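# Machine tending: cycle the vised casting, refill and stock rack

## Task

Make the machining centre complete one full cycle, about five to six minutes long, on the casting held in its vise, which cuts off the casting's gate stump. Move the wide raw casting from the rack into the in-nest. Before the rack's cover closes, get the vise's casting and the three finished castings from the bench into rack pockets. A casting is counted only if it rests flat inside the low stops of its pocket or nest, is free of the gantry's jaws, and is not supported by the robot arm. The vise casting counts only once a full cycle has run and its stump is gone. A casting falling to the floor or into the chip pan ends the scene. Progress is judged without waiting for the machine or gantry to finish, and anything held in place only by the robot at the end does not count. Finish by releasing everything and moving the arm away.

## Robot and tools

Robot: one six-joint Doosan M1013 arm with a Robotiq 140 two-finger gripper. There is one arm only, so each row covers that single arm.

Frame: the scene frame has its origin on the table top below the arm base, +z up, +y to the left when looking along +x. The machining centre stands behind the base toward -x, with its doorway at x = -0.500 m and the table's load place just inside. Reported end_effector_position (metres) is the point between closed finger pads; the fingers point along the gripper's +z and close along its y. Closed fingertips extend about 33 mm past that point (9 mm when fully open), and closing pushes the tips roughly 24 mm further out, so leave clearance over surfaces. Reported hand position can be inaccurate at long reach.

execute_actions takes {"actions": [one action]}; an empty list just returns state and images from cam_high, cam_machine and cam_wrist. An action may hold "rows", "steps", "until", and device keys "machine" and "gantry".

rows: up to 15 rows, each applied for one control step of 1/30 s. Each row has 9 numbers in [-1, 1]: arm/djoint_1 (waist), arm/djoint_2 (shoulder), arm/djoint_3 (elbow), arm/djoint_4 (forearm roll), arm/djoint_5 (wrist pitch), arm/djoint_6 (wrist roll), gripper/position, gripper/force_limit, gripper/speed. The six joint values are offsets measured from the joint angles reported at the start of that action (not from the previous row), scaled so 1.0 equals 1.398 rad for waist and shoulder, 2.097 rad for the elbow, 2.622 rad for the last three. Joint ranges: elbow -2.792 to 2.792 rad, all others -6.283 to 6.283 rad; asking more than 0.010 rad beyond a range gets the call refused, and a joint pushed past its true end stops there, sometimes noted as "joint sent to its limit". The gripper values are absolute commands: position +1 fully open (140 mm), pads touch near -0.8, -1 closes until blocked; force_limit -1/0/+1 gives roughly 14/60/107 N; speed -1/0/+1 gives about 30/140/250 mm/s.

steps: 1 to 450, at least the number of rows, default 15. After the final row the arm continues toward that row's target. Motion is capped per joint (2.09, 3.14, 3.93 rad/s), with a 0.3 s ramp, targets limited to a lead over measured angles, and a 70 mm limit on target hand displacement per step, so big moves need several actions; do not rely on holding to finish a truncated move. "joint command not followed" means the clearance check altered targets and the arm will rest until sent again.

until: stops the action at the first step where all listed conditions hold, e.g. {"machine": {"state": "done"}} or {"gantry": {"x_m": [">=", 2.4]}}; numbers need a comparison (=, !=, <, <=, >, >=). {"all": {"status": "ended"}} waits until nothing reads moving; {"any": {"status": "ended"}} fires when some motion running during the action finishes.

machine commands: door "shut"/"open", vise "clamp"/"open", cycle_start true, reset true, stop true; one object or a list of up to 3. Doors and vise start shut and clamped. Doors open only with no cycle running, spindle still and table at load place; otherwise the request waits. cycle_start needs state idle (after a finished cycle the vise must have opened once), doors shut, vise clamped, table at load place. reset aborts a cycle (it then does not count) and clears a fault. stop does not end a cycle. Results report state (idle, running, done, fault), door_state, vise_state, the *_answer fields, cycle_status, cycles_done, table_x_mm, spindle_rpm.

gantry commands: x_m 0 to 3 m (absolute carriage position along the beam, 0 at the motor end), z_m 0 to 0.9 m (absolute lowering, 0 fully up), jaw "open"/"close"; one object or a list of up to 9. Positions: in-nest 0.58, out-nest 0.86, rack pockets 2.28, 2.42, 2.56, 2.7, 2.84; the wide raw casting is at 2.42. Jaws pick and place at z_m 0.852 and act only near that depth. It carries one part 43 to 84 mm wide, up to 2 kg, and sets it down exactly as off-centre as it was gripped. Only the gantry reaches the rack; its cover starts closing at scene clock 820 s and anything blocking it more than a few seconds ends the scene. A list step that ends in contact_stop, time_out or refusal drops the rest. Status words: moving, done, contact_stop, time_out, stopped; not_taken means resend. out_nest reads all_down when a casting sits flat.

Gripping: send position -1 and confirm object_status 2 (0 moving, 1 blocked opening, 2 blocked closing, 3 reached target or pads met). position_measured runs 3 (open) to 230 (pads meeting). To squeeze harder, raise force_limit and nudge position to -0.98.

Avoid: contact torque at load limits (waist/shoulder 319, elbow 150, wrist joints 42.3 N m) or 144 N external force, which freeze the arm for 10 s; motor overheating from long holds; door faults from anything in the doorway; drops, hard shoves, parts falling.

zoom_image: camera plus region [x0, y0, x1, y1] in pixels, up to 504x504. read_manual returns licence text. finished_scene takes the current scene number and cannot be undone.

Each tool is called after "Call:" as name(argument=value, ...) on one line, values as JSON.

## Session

Call:
execute_actions(actions=[])

Scene clock: 0.00 s.
end_effector_position=(+0.4408, -0.0399, +0.4115) position_measured=3 object_status=3 end_effector_quat_wxyz=(-0.039, +0.999, -0.018, +0.015) end_effector_velocity=(+0.000, +0.000, -0.001) end_effector_angular_velocity=(+0.001, +0.002, +0.001)
Joint positions: [-0.167 -0.212  1.885  0.072  1.442  1.384]
Joint velocities: [ 0.     0.002 -0.     0.     0.    -0.   ]
Joint torques (N m, as the joint torque sensors report them, + toward a larger angle): no reading
machine: state=idle door_state=shut vise_state=clamped door_answer=taken vise_answer=taken cycle_start_answer=taken reset_answer=taken cycle_status=done cycles_done=0 table_x_mm=0 spindle_rpm=0 refusals=0 queue=idle queue_left=0
gantry: x_m=0.000 x_m_goal=0.000 x_status=done x_answer=taken z_m=0.000 z_m_goal=0.000 z_status=done z_answer=taken jaw_state=open jaw_answer=taken jaw_gap_mm=86.0 out_nest=all_up rack_cover=open rack_cover_faults=0 refusals=0 queue=idle queue_left=0
camera_calibration (this result's frames):
cam_wrist: T_world_to_cam=[[-0.109494, -0.990495, -0.0832562, 0.0457003], [-0.945476, 0.0779371, 0.316228, 0.303152], [-0.306733, 0.113342, -0.945023, 0.71705], [0, 0, 0, 1]] pos_world=[0.51157, -0.0596327, 0.585568]

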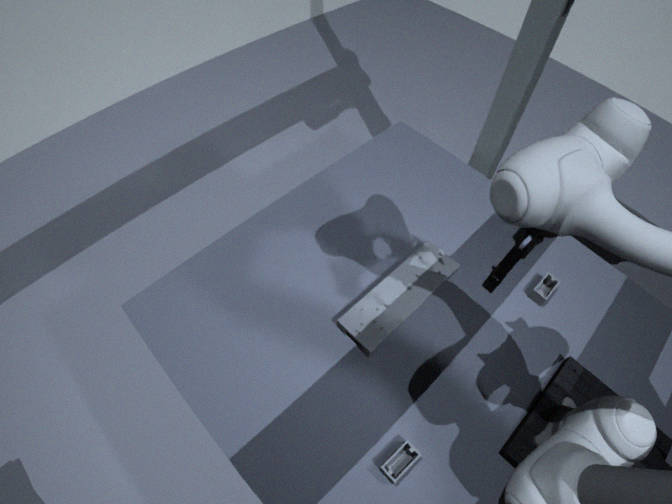

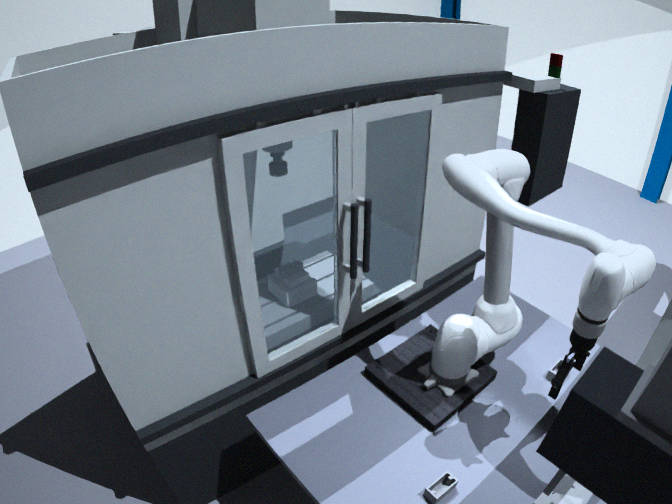

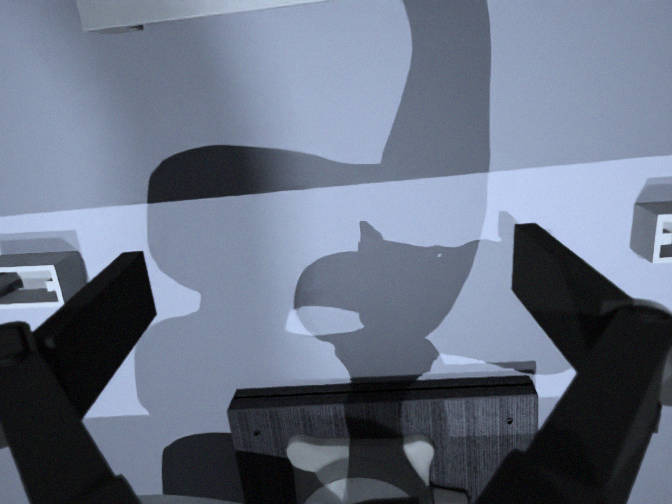

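Call:
execute_actions(actions=[{"machine":{"cycle_start":true},"rows":[[0,-0.1,0.0,0,0.1,0,0.2,0,0]],"steps":30}])

Call:
execute_actions(actions=[{"gantry":[{"x_m":2.42},{"z_m":0.852},{"jaw":"close"},{"z_m":0},{"x_m":0.58},{"z_m":0.852},{"jaw":"open"},{"z_m":0},{"x_m":1.5}],"rows":[[1,0,0,0,0,0.53,0.2,0,0]],"steps":60}])

Scene clock: 8.70 s.
end_effector_position=(+0.3227, -0.0149, +0.4684) position_measured=104 object_status=3 end_effector_quat_wxyz=(-0.051, +0.998, -0.010, -0.045) end_effector_velocity=(+0.000, -0.000, -0.000) end_effector_angular_velocity=(-0.000, +0.000, +0.000)
Joint positions: [-0.167 -0.352  1.885  0.072  1.704  1.384]
Joint velocities: [ 0.  0.  0. -0. -0. -0.]
Joint torques (N m, as the joint torque sensors report them, + toward a larger angle): [  0.15  -7.59 -40.69   4.58   0.28  -0.37]
machine: state=running door_state=shut vise_state=clamped door_answer=taken vise_answer=taken cycle_start_answer=taken reset_answer=taken cycle_status=moving cycles_done=0 table_x_mm=1 spindle_rpm=600 refusals=0 queue=done queue_left=0
gantry: x_m=0.000 x_m_goal=0.000 x_status=done x_answer=taken z_m=0.000 z_m_goal=0.000 z_status=done z_answer=taken jaw_state=open jaw_answer=taken jaw_gap_mm=86.0 out_nest=all_up rack_cover=open rack_cover_faults=0 refusals=0 queue=idle queue_left=0
camera_calibration (this result's frames):
cam_wrist: T_world_to_cam=[[-0.100232, -0.990203, -0.097221, 0.0659005], [-0.902639, 0.0493904, 0.427555, 0.105154], [-0.418564, 0.13061, -0.898746, 0.746392], [0, 0, 0, 1]] pos_world=[0.413934, -0.0374252, 0.632265]

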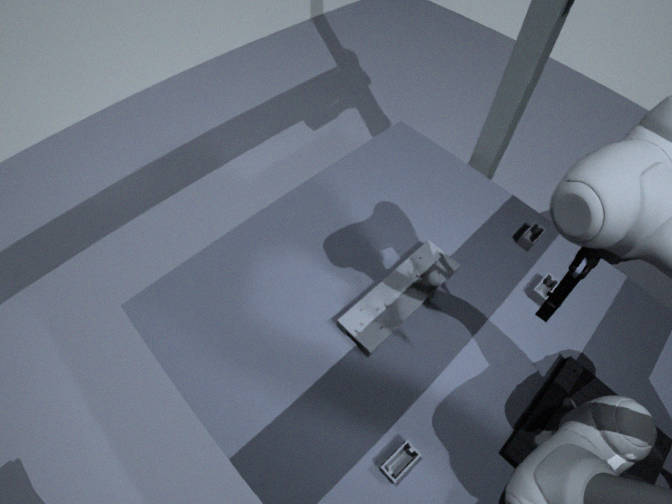

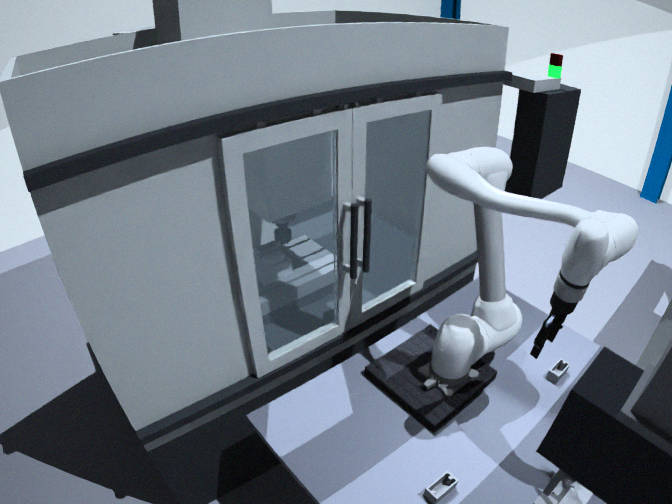

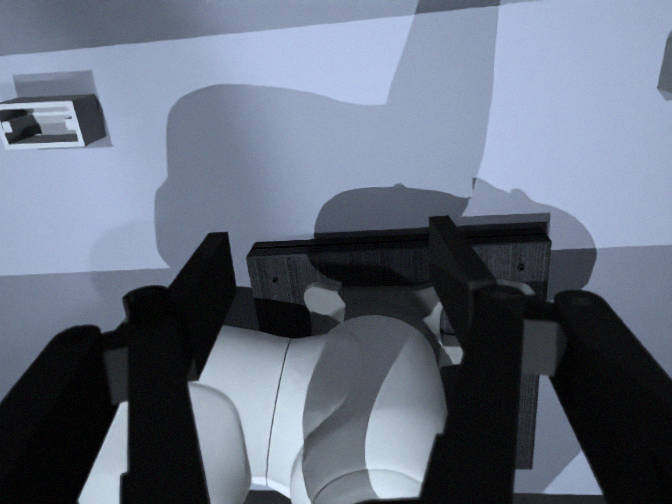

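Scene clock: 10.70 s.
end_effector_position=(+0.0684, +0.3067, +0.4749) position_measured=104 object_status=3 end_effector_quat_wxyz=(+0.025, +0.998, -0.006, -0.056) end_effector_velocity=(-0.000, -0.000, +0.000) end_effector_angular_velocity=(+0.000, -0.000, +0.001)
Joint positions: [ 1.231 -0.352  1.885  0.072  1.704  2.773]
Joint velocities: [ 0.001 -0.     0.    -0.    -0.    -0.   ]
Joint torques (N m, as the joint torque sensors report them, + toward a larger angle): [  2.95  -5.68 -41.5    4.75   0.5   -0.06]
machine: state=running door_state=shut vise_state=clamped door_answer=taken vise_answer=taken cycle_start_answer=taken reset_answer=taken cycle_status=moving cycles_done=0 table_x_mm=17 spindle_rpm=600 refusals=0 queue=done queue_left=0
gantry: x_m=1.665 x_m_goal=2.420 x_status=moving x_answer=taken z_m=0.000 z_m_goal=0.000 z_status=done z_answer=taken jaw_state=open jaw_answer=taken jaw_gap_mm=86.0 out_nest=all_up rack_cover=open rack_cover_faults=0 refusals=0 queue=running queue_left=8
camera_calibration (this result's frames):
cam_wrist: T_world_to_cam=[[-0.0832717, -0.995009, 0.0549844, 0.287517], [-0.893482, 0.098982, 0.438054, -0.163957], [-0.44131, -0.01265, -0.897265, 0.648628], [0, 0, 0, 1]] pos_world=[0.163696, 0.310516, 0.638004]

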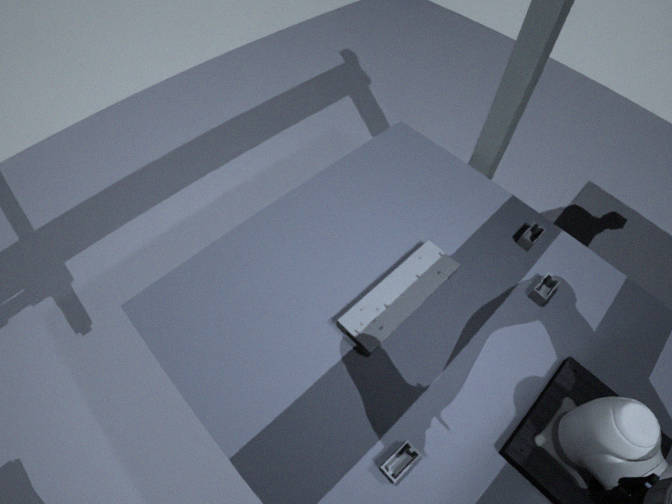

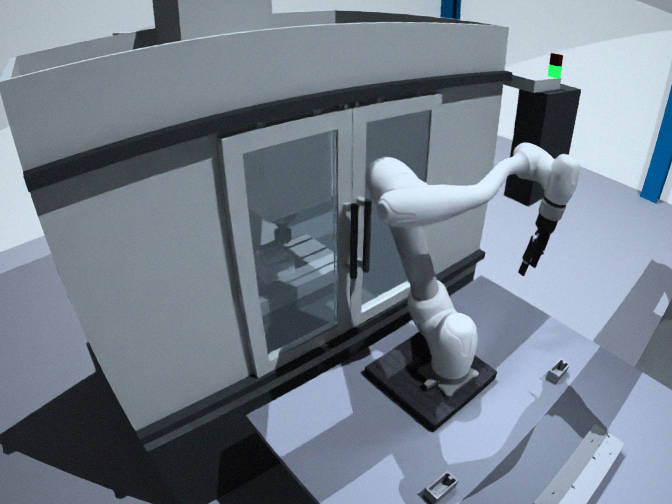

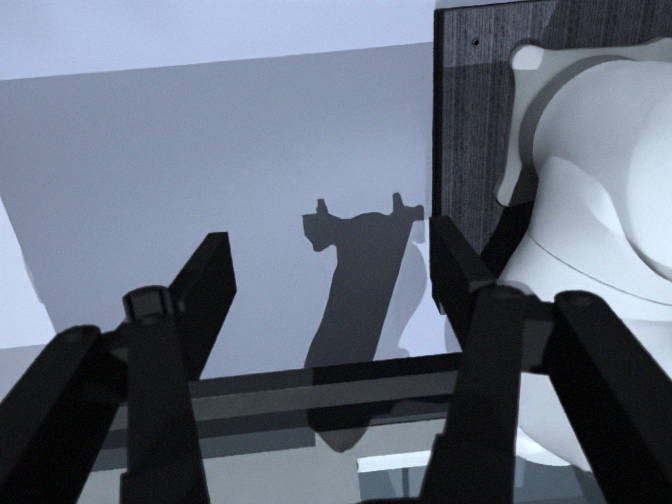

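Call:
execute_actions(actions=[{"rows":[[-0.247,0.23,0.069,-0.027,-0.215,-0.747,0.2,0,0]],"steps":50}])

Scene clock: 32.17 s.
end_effector_position=(+0.3038, +0.3855, +0.2555) position_measured=104 object_status=3 end_effector_quat_wxyz=(-0.009, +0.699, +0.715, +0.002) end_effector_velocity=(-0.000, -0.000, -0.000) end_effector_angular_velocity=(-0.001, +0.001, -0.001)
Joint positions: [ 0.886 -0.03   2.029  0.002  1.14   0.815]
Joint velocities: [-0.     0.001  0.     0.     0.     0.   ]
Joint torques (N m, as the joint torque sensors report them, + toward a larger angle): [  4.8  -35.24 -38.35   3.92  -0.07  -0.13]
machine: state=running door_state=shut vise_state=clamped door_answer=taken vise_answer=taken cycle_start_answer=taken reset_answer=taken cycle_status=moving cycles_done=0 table_x_mm=186 spindle_rpm=600 refusals=0 queue=done queue_left=0
gantry: x_m=1.500 x_m_goal=1.500 x_status=done x_answer=taken z_m=0.000 z_m_goal=0.000 z_status=done z_answer=taken jaw_state=open jaw_answer=taken jaw_gap_mm=86.0 out_nest=all_up rack_cover=open rack_cover_faults=0 refusals=0 queue=done queue_left=0
camera_calibration (this result's frames):
cam_wrist: T_world_to_cam=[[0.998557, -0.0518524, -0.0139397, -0.27712], [-0.0444987, -0.944468, 0.325577, 0.307814], [-0.0300475, -0.324487, -0.945413, 0.564181], [0, 0, 0, 1]] pos_world=[0.30737, 0.45942, 0.429304]

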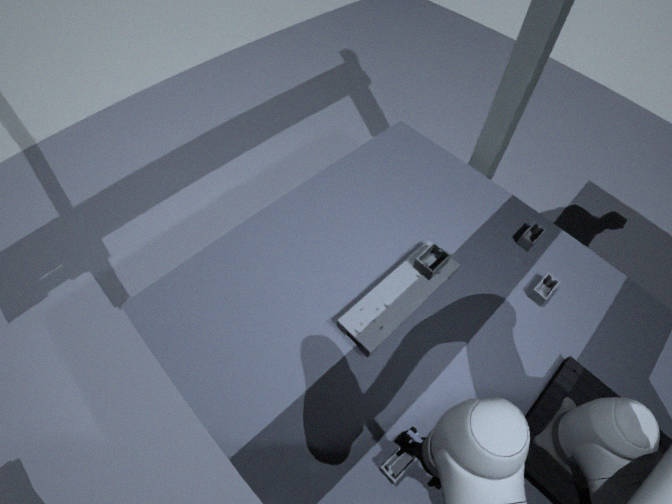

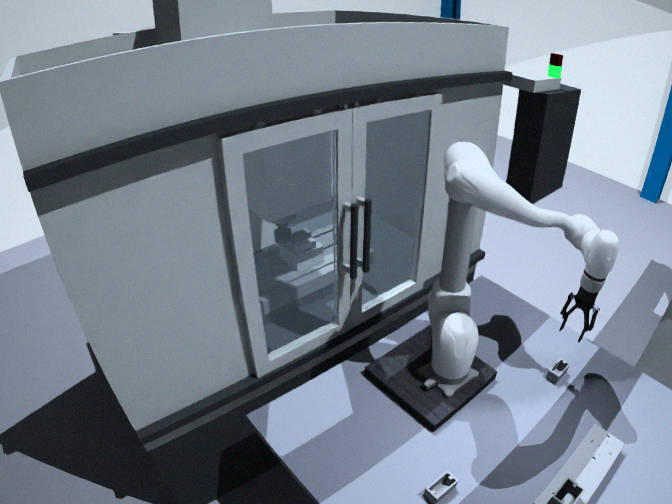

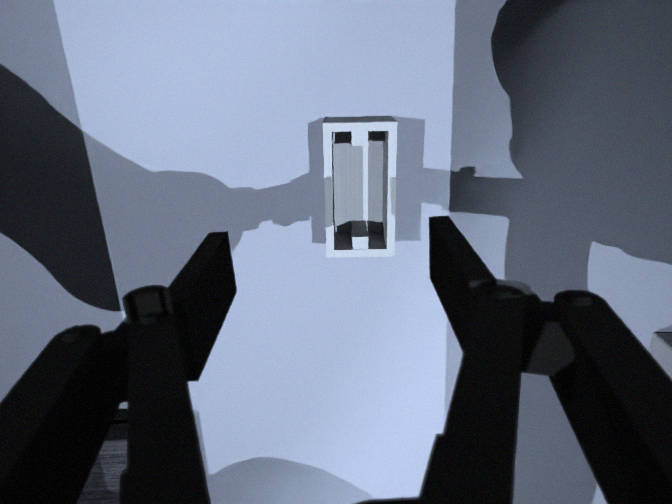

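Call:
execute_actions(actions=[{"rows":[[-0.021,0.164,0.09,0,-0.158,-0.011,0.2,0,0]],"steps":35}])

Scene clock: 39.97 s.
end_effector_position=(+0.3146, +0.3803, +0.0569) position_measured=104 object_status=3 end_effector_quat_wxyz=(-0.008, +0.699, +0.715, +0.000) end_effector_velocity=(-0.000, -0.000, -0.001) end_effector_angular_velocity=(-0.000, +0.001, -0.000)
Joint positions: [0.856 0.199 2.218 0.002 0.726 0.786]
Joint velocities: [-0.     0.001  0.     0.    -0.     0.   ]
Joint torques (N m, as the joint torque sensors report them, + toward a larger angle): [  2.27 -46.17 -26.71   2.77  -0.01  -0.01]
machine: state=running door_state=shut vise_state=clamped door_answer=taken vise_answer=taken cycle_start_answer=taken reset_answer=taken cycle_status=moving cycles_done=0 table_x_mm=247 spindle_rpm=600 refusals=0 queue=done queue_left=0
gantry: x_m=1.500 x_m_goal=1.500 x_status=done x_answer=taken z_m=0.000 z_m_goal=0.000 z_status=done z_answer=taken jaw_state=open jaw_answer=taken jaw_gap_mm=86.0 out_nest=all_up rack_cover=open rack_cover_faults=0 refusals=0 queue=done queue_left=0
camera_calibration (this result's frames):
cam_wrist: T_world_to_cam=[[0.99847, -0.0529019, -0.0160752, -0.290358], [-0.0446949, -0.943417, 0.328582, 0.367558], [-0.0325482, -0.327361, -0.944339, 0.376895], [0, 0, 0, 1]] pos_world=[0.318609, 0.454781, 0.230476]

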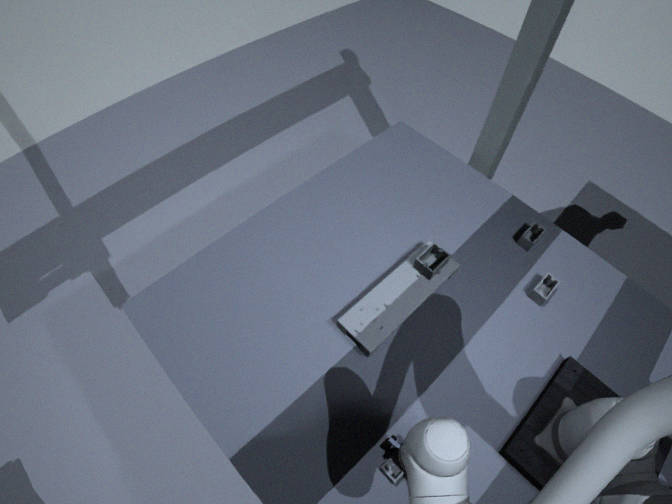

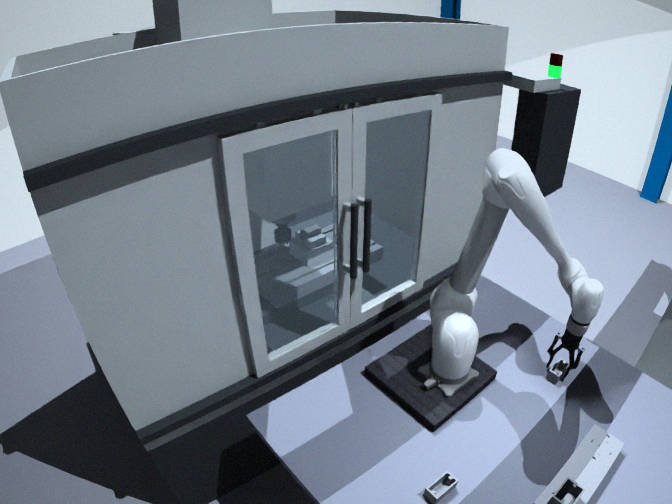

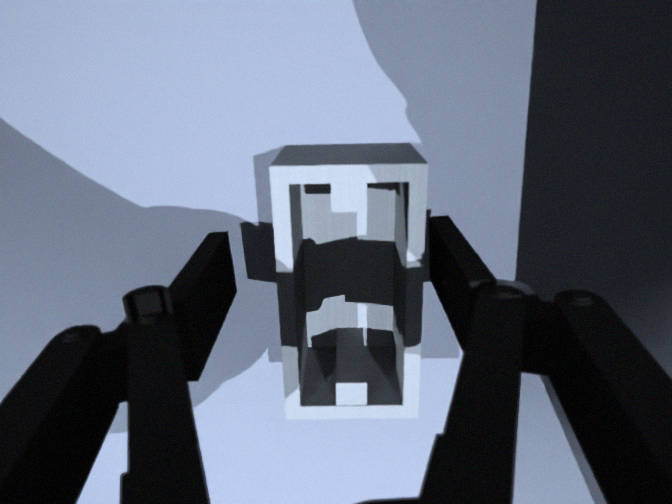

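Call:
execute_actions(actions=[{"rows":[[0,0,0,0,0,0,-1,0.3,0]],"steps":20}])

Call:
execute_actions(actions=[{"rows":[[0,-0.164,-0.09,0,0.158,0,-1,0.3,0]],"steps":30}])

Call:
execute_actions(actions=[{"rows":[[-0.466,0.22,-0.124,0,-0.017,-0.248,-1,0.3,0]],"steps":45}])

Scene clock: 47.27 s.
end_effector_position=(+0.3146, +0.3803, +0.0569) position_measured=156 object_status=2 end_effector_quat_wxyz=(-0.009, +0.699, +0.715, +0.000) end_effector_velocity=(+0.000, -0.000, +0.000) end_effector_angular_velocity=(+0.000, -0.000, -0.001)
Joint positions: [0.856 0.199 2.218 0.002 0.726 0.786]
Joint velocities: [-0.    -0.     0.     0.    -0.     0.001]
Joint torques (N m, as the joint torque sensors report them, + toward a larger angle): [  0.69 -22.3  -13.4    2.57  -2.12   0.1 ]
machine: state=running door_state=shut vise_state=clamped door_answer=taken vise_answer=taken cycle_start_answer=taken reset_answer=taken cycle_status=moving cycles_done=0 table_x_mm=305 spindle_rpm=600 refusals=0 queue=done queue_left=0
gantry: x_m=1.500 x_m_goal=1.500 x_status=done x_answer=taken z_m=0.000 z_m_goal=0.000 z_status=done z_answer=taken jaw_state=open jaw_answer=taken jaw_gap_mm=86.0 out_nest=all_up rack_cover=open rack_cover_faults=0 refusals=0 queue=done queue_left=0
camera_calibration (this result's frames):
cam_wrist: T_world_to_cam=[[0.998467, -0.0529533, -0.016127, -0.290318], [-0.0447265, -0.943416, 0.328582, 0.367564], [-0.0326139, -0.327357, -0.944338, 0.376905], [0, 0, 0, 1]] pos_world=[0.318605, 0.454775, 0.230469]

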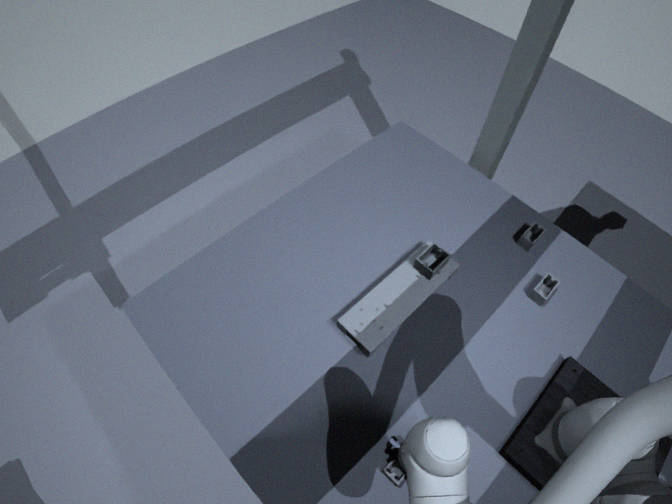

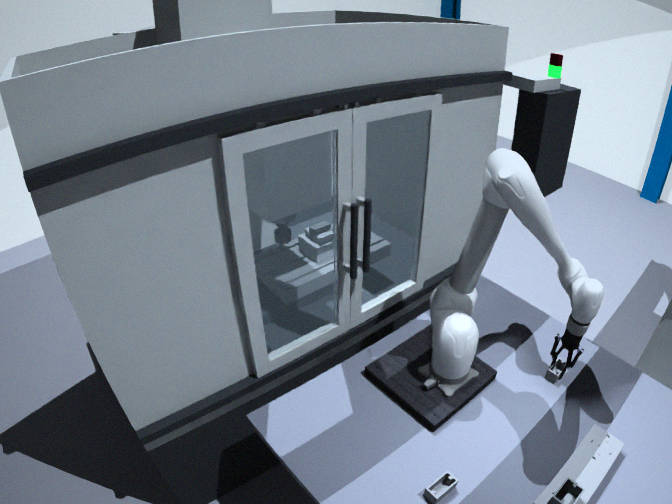

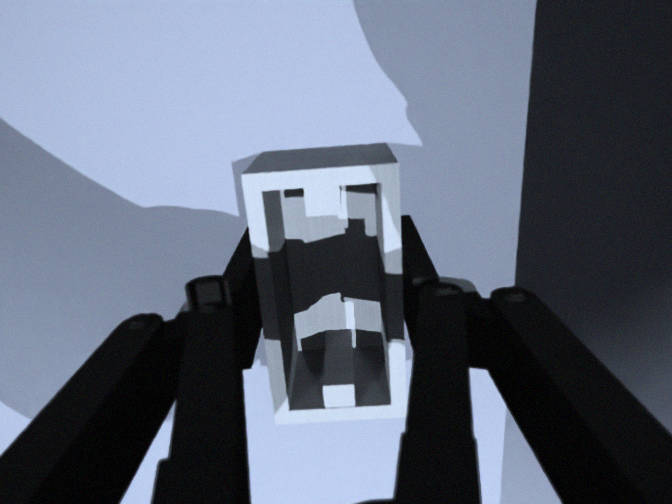

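Scene clock: 48.27 s.
end_effector_position=(+0.3151, +0.3765, +0.2552) position_measured=156 object_status=2 end_effector_quat_wxyz=(-0.009, +0.699, +0.715, +0.002) end_effector_velocity=(+0.000, -0.000, -0.000) end_effector_angular_velocity=(-0.000, +0.000, -0.001)
Joint positions: [ 0.856 -0.03   2.029  0.002  1.141  0.786]
Joint velocities: [-0.001  0.001 -0.    -0.    -0.     0.   ]
Joint torques (N m, as the joint torque sensors report them, + toward a larger angle): [  2.39 -33.63 -38.66   4.03  -0.32   0.49]
machine: state=running door_state=shut vise_state=clamped door_answer=taken vise_answer=taken cycle_start_answer=taken reset_answer=taken cycle_status=moving cycles_done=0 table_x_mm=313 spindle_rpm=600 refusals=0 queue=done queue_left=0
gantry: x_m=1.500 x_m_goal=1.500 x_status=done x_answer=taken z_m=0.000 z_m_goal=0.000 z_status=done z_answer=taken jaw_state=open jaw_answer=taken jaw_gap_mm=86.0 out_nest=all_up rack_cover=open rack_cover_faults=0 refusals=0 queue=done queue_left=0
camera_calibration (this result's frames):
cam_wrist: T_world_to_cam=[[0.998527, -0.0524365, -0.0139541, -0.288592], [-0.0450458, -0.944435, 0.325596, 0.300013], [-0.0302519, -0.324488, -0.945406, 0.561414], [0, 0, 0, 1]] pos_world=[0.318665, 0.450382, 0.429054]

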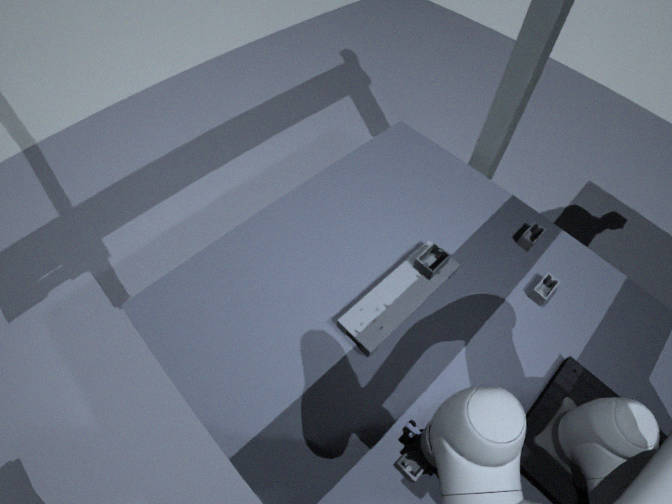

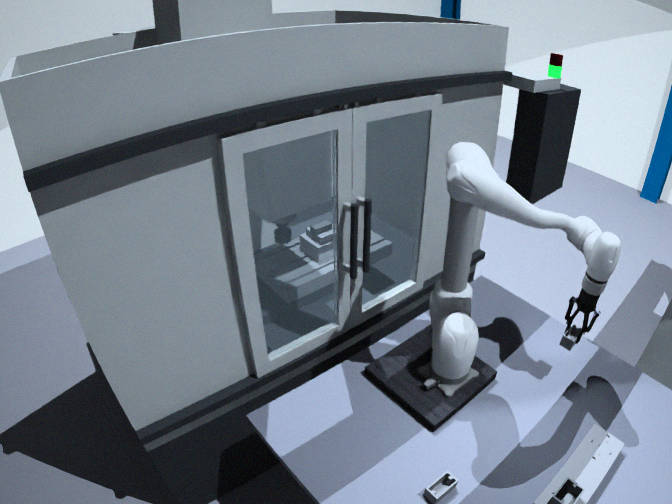

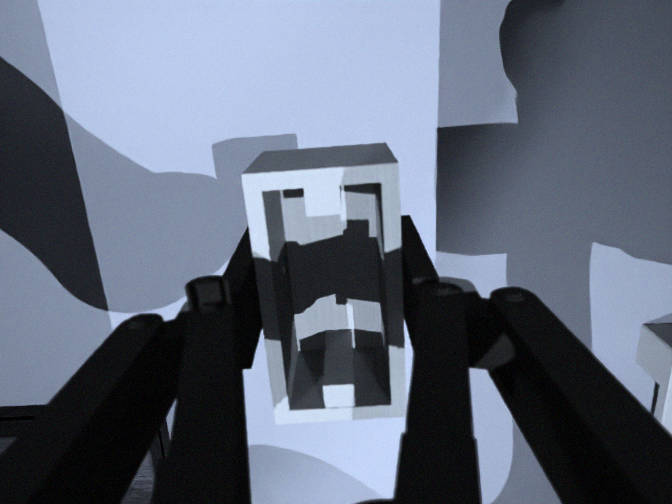

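Scene clock: 49.77 s.
end_effector_position=(+0.6541, +0.1373, +0.2015) position_measured=156 object_status=2 end_effector_quat_wxyz=(-0.009, +0.700, +0.715, +0.001) end_effector_velocity=(+0.000, +0.000, +0.000) end_effector_angular_velocity=(+0.000, -0.000, +0.000)
Joint positions: [0.205 0.277 1.769 0.002 1.096 0.136]
Joint velocities: [ 0. -0. -0.  0. -0. -0.]
Joint torques (N m, as the joint torque sensors report them, + toward a larger angle): [  2.42 -67.96 -37.74   4.15  -0.13  -0.15]
machine: state=running door_state=shut vise_state=clamped door_answer=taken vise_answer=taken cycle_start_answer=taken reset_answer=taken cycle_status=moving cycles_done=0 table_x_mm=324 spindle_rpm=600 refusals=0 queue=done queue_left=0
gantry: x_m=1.500 x_m_goal=1.500 x_status=done x_answer=taken z_m=0.000 z_m_goal=0.000 z_status=done z_answer=taken jaw_state=open jaw_answer=taken jaw_gap_mm=86.0 out_nest=all_up rack_cover=open rack_cover_faults=0 refusals=0 queue=done queue_left=0
camera_calibration (this result's frames):
cam_wrist: T_world_to_cam=[[0.998429, -0.0538733, -0.0154062, -0.639813], [-0.0458953, -0.944006, 0.32672, 0.107142], [-0.0321451, -0.3255, -0.944996, 0.444576], [0, 0, 0, 1]] pos_world=[0.658016, 0.211383, 0.37526]

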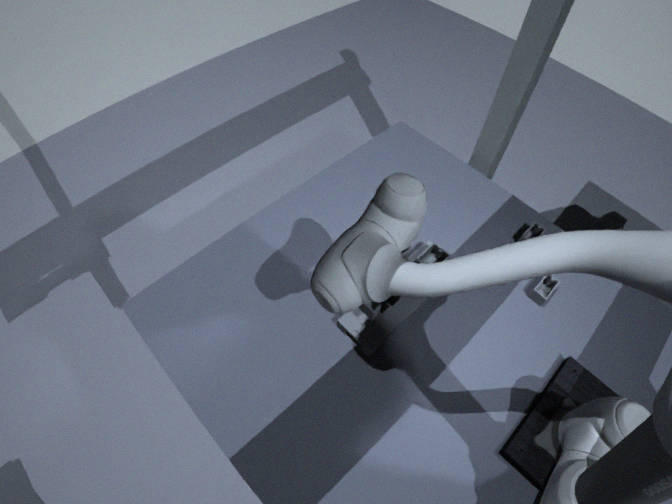

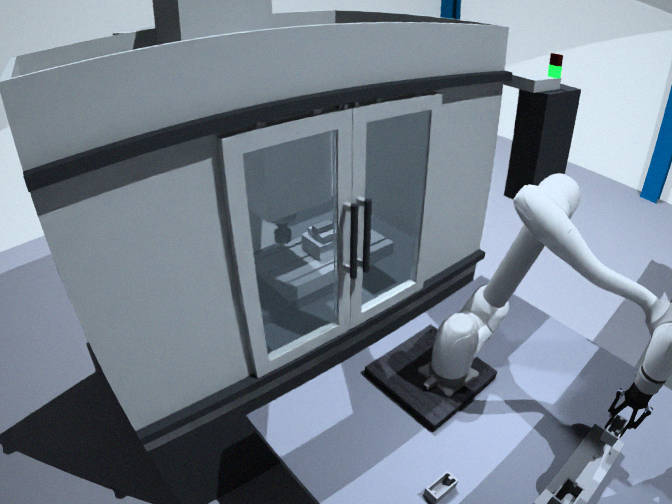

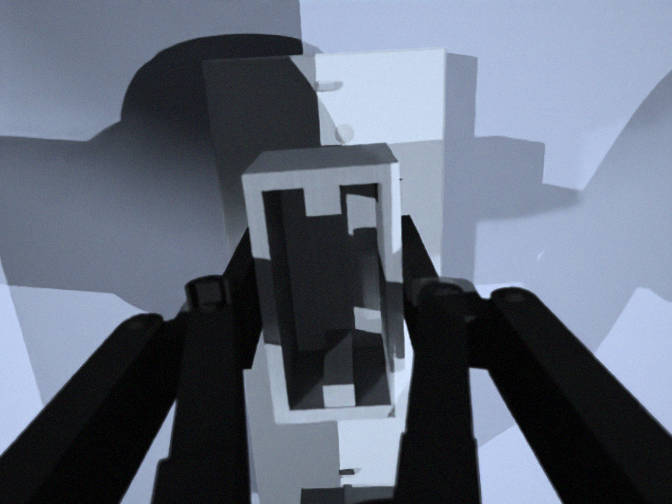

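Call:
execute_actions(actions=[{"rows":[[0.008,0.053,0.037,0,-0.058,0.004,-1,0.3,0]],"steps":30}])

Call:
execute_actions(actions=[{"rows":[[0,0,0,0,0,0,0.2,0.3,0]],"steps":20}])

Scene clock: 57.40 s.
end_effector_position=(+0.6510, +0.1455, +0.1153) position_measured=156 object_status=2 end_effector_quat_wxyz=(-0.009, +0.699, +0.715, +0.001) end_effector_velocity=(+0.000, -0.000, +0.000) end_effector_angular_velocity=(-0.000, -0.000, -0.001)
Joint positions: [0.216 0.351 1.847 0.002 0.944 0.146]
Joint velocities: [-0.001 -0.     0.    -0.     0.     0.   ]
Joint torques (N m, as the joint torque sensors report them, + toward a larger angle): [  2.06 -70.99 -33.94   3.49  -0.07   0.49]
machine: state=running door_state=shut vise_state=clamped door_answer=taken vise_answer=taken cycle_start_answer=taken reset_answer=taken cycle_status=moving cycles_done=0 table_x_mm=292 spindle_rpm=600 refusals=0 queue=done queue_left=0
gantry: x_m=1.500 x_m_goal=1.500 x_status=done x_answer=taken z_m=0.000 z_m_goal=0.000 z_status=done z_answer=taken jaw_state=open jaw_answer=taken jaw_gap_mm=86.0 out_nest=all_up rack_cover=open rack_cover_faults=0 refusals=0 queue=done queue_left=0
camera_calibration (this result's frames):
cam_wrist: T_world_to_cam=[[0.998461, -0.0534002, -0.0149976, -0.637797], [-0.0455793, -0.944003, 0.326773, 0.142719], [-0.0316076, -0.325587, -0.944984, 0.365359], [0, 0, 0, 1]] pos_world=[0.654868, 0.219625, 0.289056]

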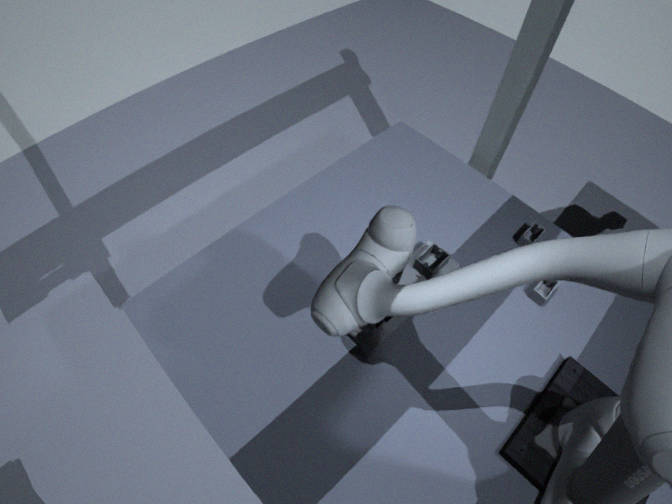

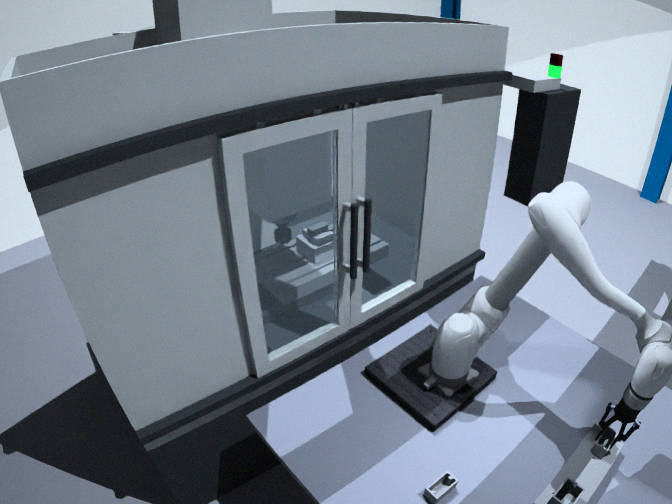

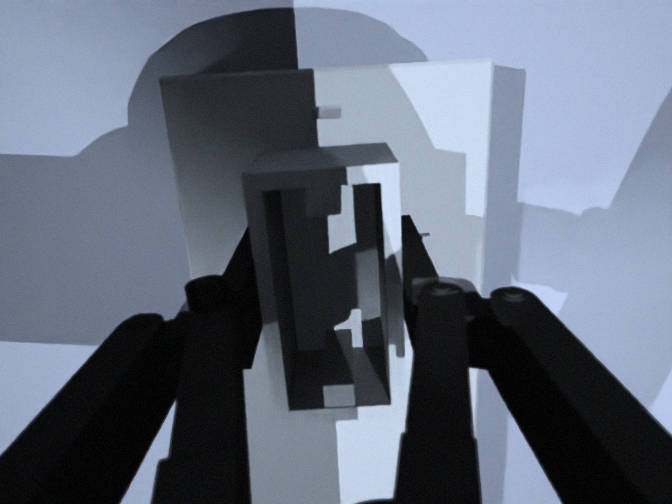

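Scene clock: 58.07 s.
end_effector_position=(+0.6510, +0.1455, +0.1153) position_measured=104 object_status=3 end_effector_quat_wxyz=(-0.009, +0.699, +0.715, +0.001) end_effector_velocity=(-0.000, +0.000, -0.000) end_effector_angular_velocity=(+0.000, +0.000, +0.000)
Joint positions: [0.216 0.351 1.847 0.002 0.944 0.146]
Joint velocities: [ 0.     0.     0.     0.001  0.    -0.   ]
Joint torques (N m, as the joint torque sensors report them, + toward a larger angle): [  2.67 -67.26 -32.49   3.96   0.1   -0.03]
machine: state=running door_state=shut vise_state=clamped door_answer=taken vise_answer=taken cycle_start_answer=taken reset_answer=taken cycle_status=moving cycles_done=0 table_x_mm=286 spindle_rpm=600 refusals=0 queue=done queue_left=0
gantry: x_m=1.500 x_m_goal=1.500 x_status=done x_answer=taken z_m=0.000 z_m_goal=0.000 z_status=done z_answer=taken jaw_state=open jaw_answer=taken jaw_gap_mm=86.0 out_nest=all_down rack_cover=open rack_cover_faults=0 refusals=0 queue=done queue_left=0
camera_calibration (this result's frames):
cam_wrist: T_world_to_cam=[[0.998461, -0.0533986, -0.0149831, -0.637803], [-0.0455827, -0.944004, 0.32677, 0.142725], [-0.0315932, -0.325584, -0.944985, 0.36535], [0, 0, 0, 1]] pos_world=[0.65487, 0.219627, 0.289056]

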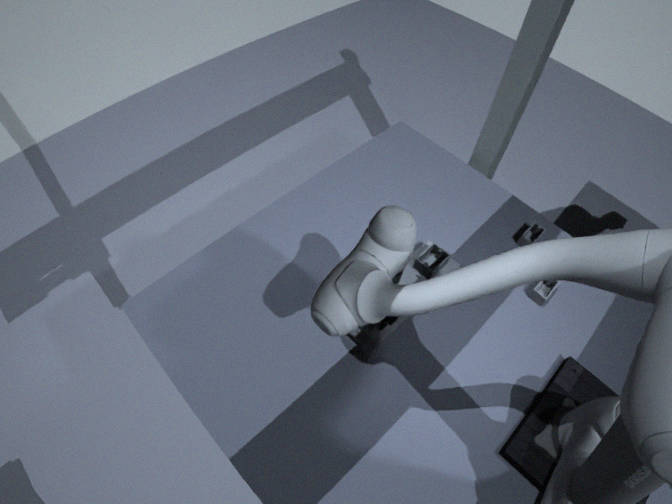

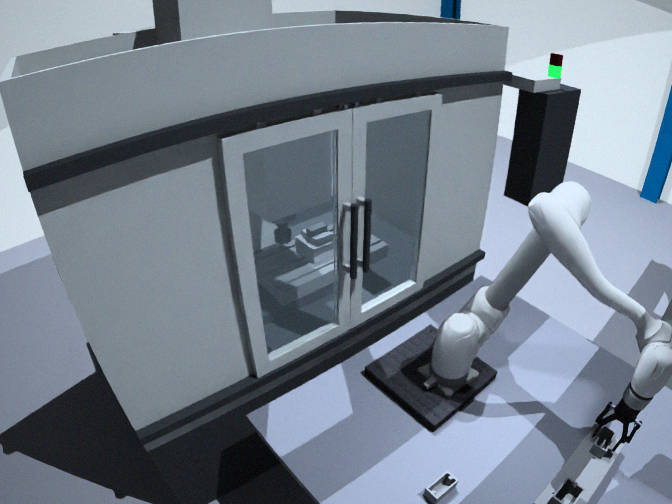

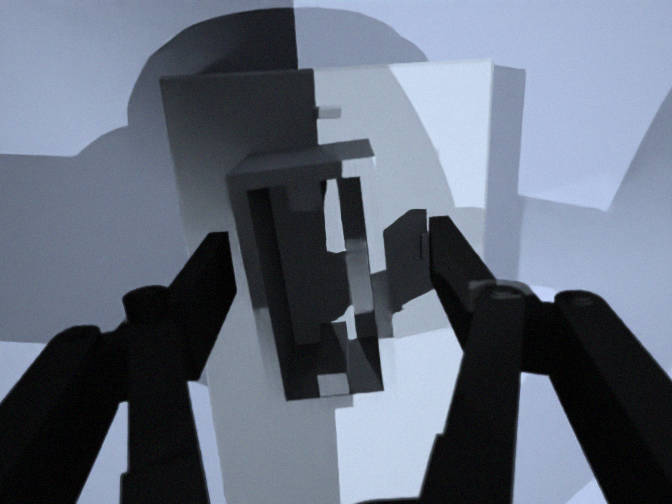

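Call:
execute_actions(actions=[{"rows":[[0,-0.17,0,0,0.09,0,0.2,0,0]],"steps":25}])

Call:
execute_actions(actions=[{"rows":[[-0.791,-0.144,0.113,0,-0.013,-0.422,0.2,0,0]],"steps":55}])

Scene clock: 66.00 s.
end_effector_position=(+0.5757, +0.1306, +0.2655) position_measured=104 object_status=3 end_effector_quat_wxyz=(-0.008, +0.699, +0.715, +0.002) end_effector_velocity=(-0.000, -0.000, +0.000) end_effector_angular_velocity=(+0.000, -0.001, -0.000)
Joint positions: [0.216 0.114 1.847 0.002 1.18  0.146]
Joint velocities: [-0.    -0.001  0.     0.    -0.    -0.   ]
Joint torques (N m, as the joint torque sensors report them, + toward a larger angle): [  5.09 -49.42 -37.42   4.74  -0.26  -0.31]
machine: state=running door_state=shut vise_state=clamped door_answer=taken vise_answer=taken cycle_start_answer=taken reset_answer=taken cycle_status=moving cycles_done=0 table_x_mm=224 spindle_rpm=600 refusals=0 queue=done queue_left=0
gantry: x_m=1.500 x_m_goal=1.500 x_status=done x_answer=taken z_m=0.000 z_m_goal=0.000 z_status=done z_answer=taken jaw_state=open jaw_answer=taken jaw_gap_mm=86.0 out_nest=all_down rack_cover=open rack_cover_faults=0 refusals=0 queue=done queue_left=0
camera_calibration (this result's frames):
cam_wrist: T_world_to_cam=[[0.998502, -0.0530687, -0.0133443, -0.561671], [-0.0458215, -0.944177, 0.326236, 0.0764252], [-0.0299123, -0.325136, -0.945194, 0.499097], [0, 0, 0, 1]] pos_world=[0.57926, 0.204626, 0.439316]

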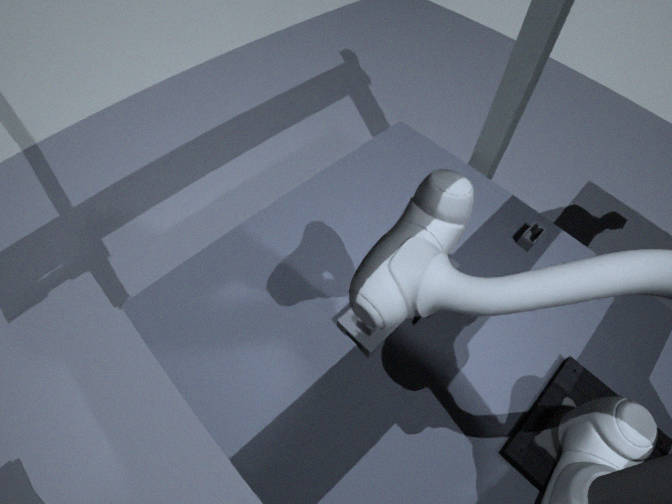

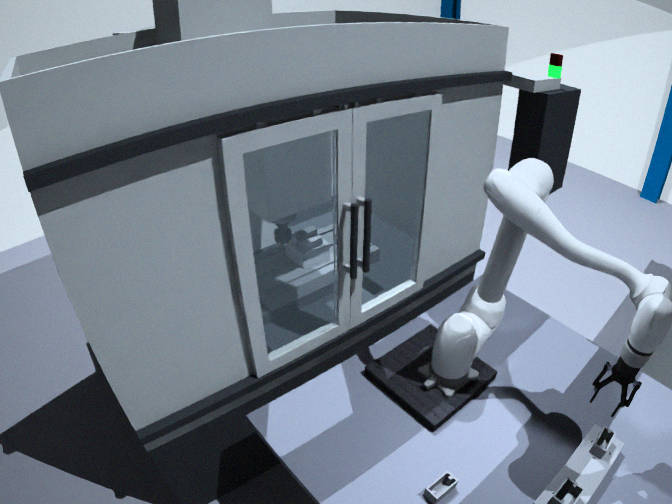

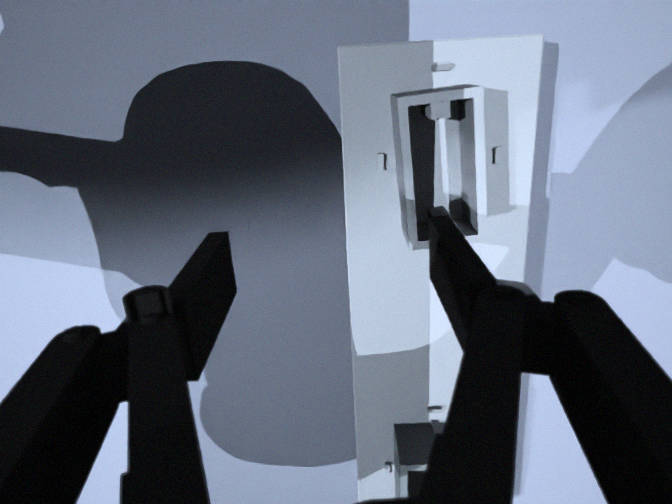

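Scene clock: 67.83 s.
end_effector_position=(+0.2996, -0.3482, +0.2456) position_measured=104 object_status=3 end_effector_quat_wxyz=(-0.008, +0.699, +0.715, +0.002) end_effector_velocity=(-0.001, -0.001, -0.001) end_effector_angular_velocity=(+0.001, +0.001, -0.002)
Joint positions: [-0.89  -0.088  2.084  0.002  1.146 -0.96 ]
Joint velocities: [-0.002  0.002 -0.     0.     0.    -0.   ]
Joint torques (N m, as the joint torque sensors report them, + toward a larger angle): [  2.22 -33.17 -37.14   4.3    0.1    0.39]
machine: state=running door_state=shut vise_state=clamped door_answer=taken vise_answer=taken cycle_start_answer=taken reset_answer=taken cycle_status=moving cycles_done=0 table_x_mm=210 spindle_rpm=600 refusals=0 queue=done queue_left=0
gantry: x_m=1.500 x_m_goal=1.500 x_status=done x_answer=taken z_m=0.000 z_m_goal=0.000 z_status=done z_answer=taken jaw_state=open jaw_answer=taken jaw_gap_mm=86.0 out_nest=all_down rack_cover=open rack_cover_faults=0 refusals=0 queue=done queue_left=0
camera_calibration (this result's frames):
cam_wrist: T_world_to_cam=[[0.998521, -0.0527656, -0.0131358, -0.311556], [-0.0455915, -0.944064, 0.326596, -0.381948], [-0.0296341, -0.325514, -0.945073, 0.316103], [0, 0, 0, 1]] pos_world=[0.303049, -0.274127, 0.419391]

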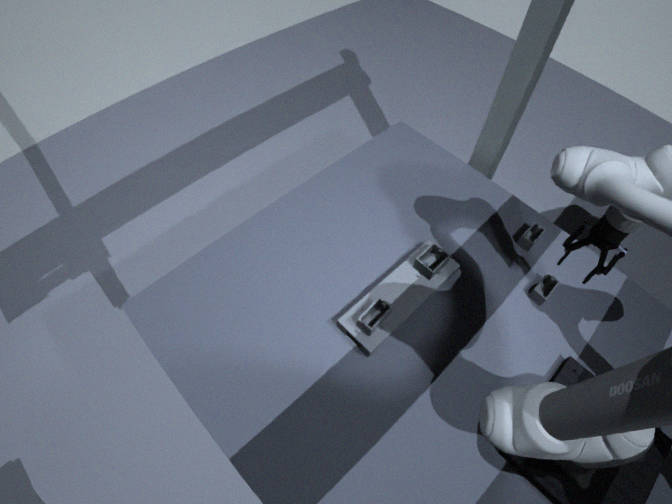

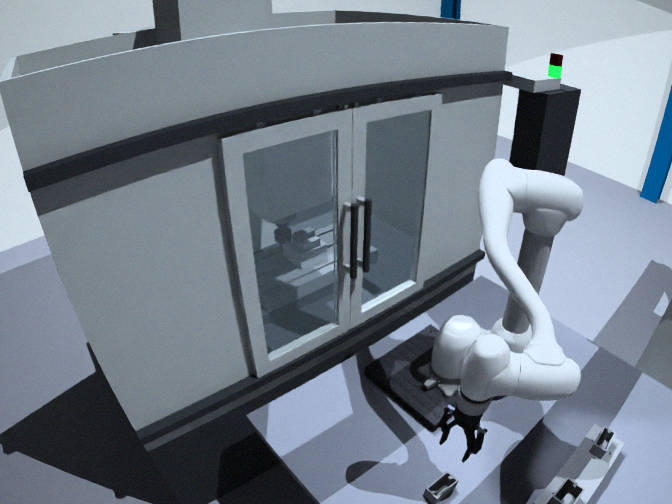

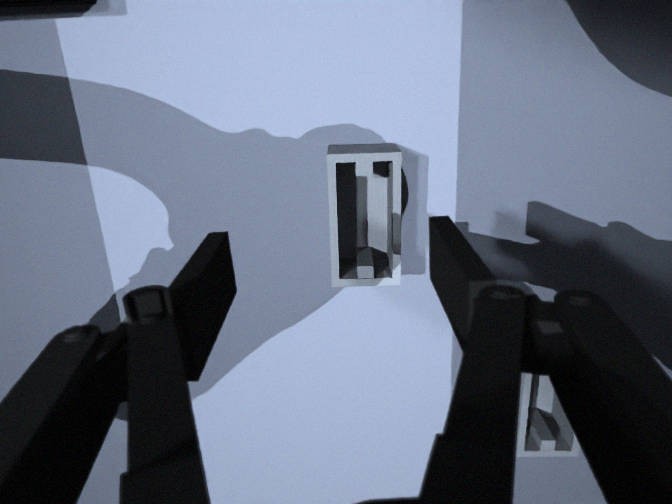

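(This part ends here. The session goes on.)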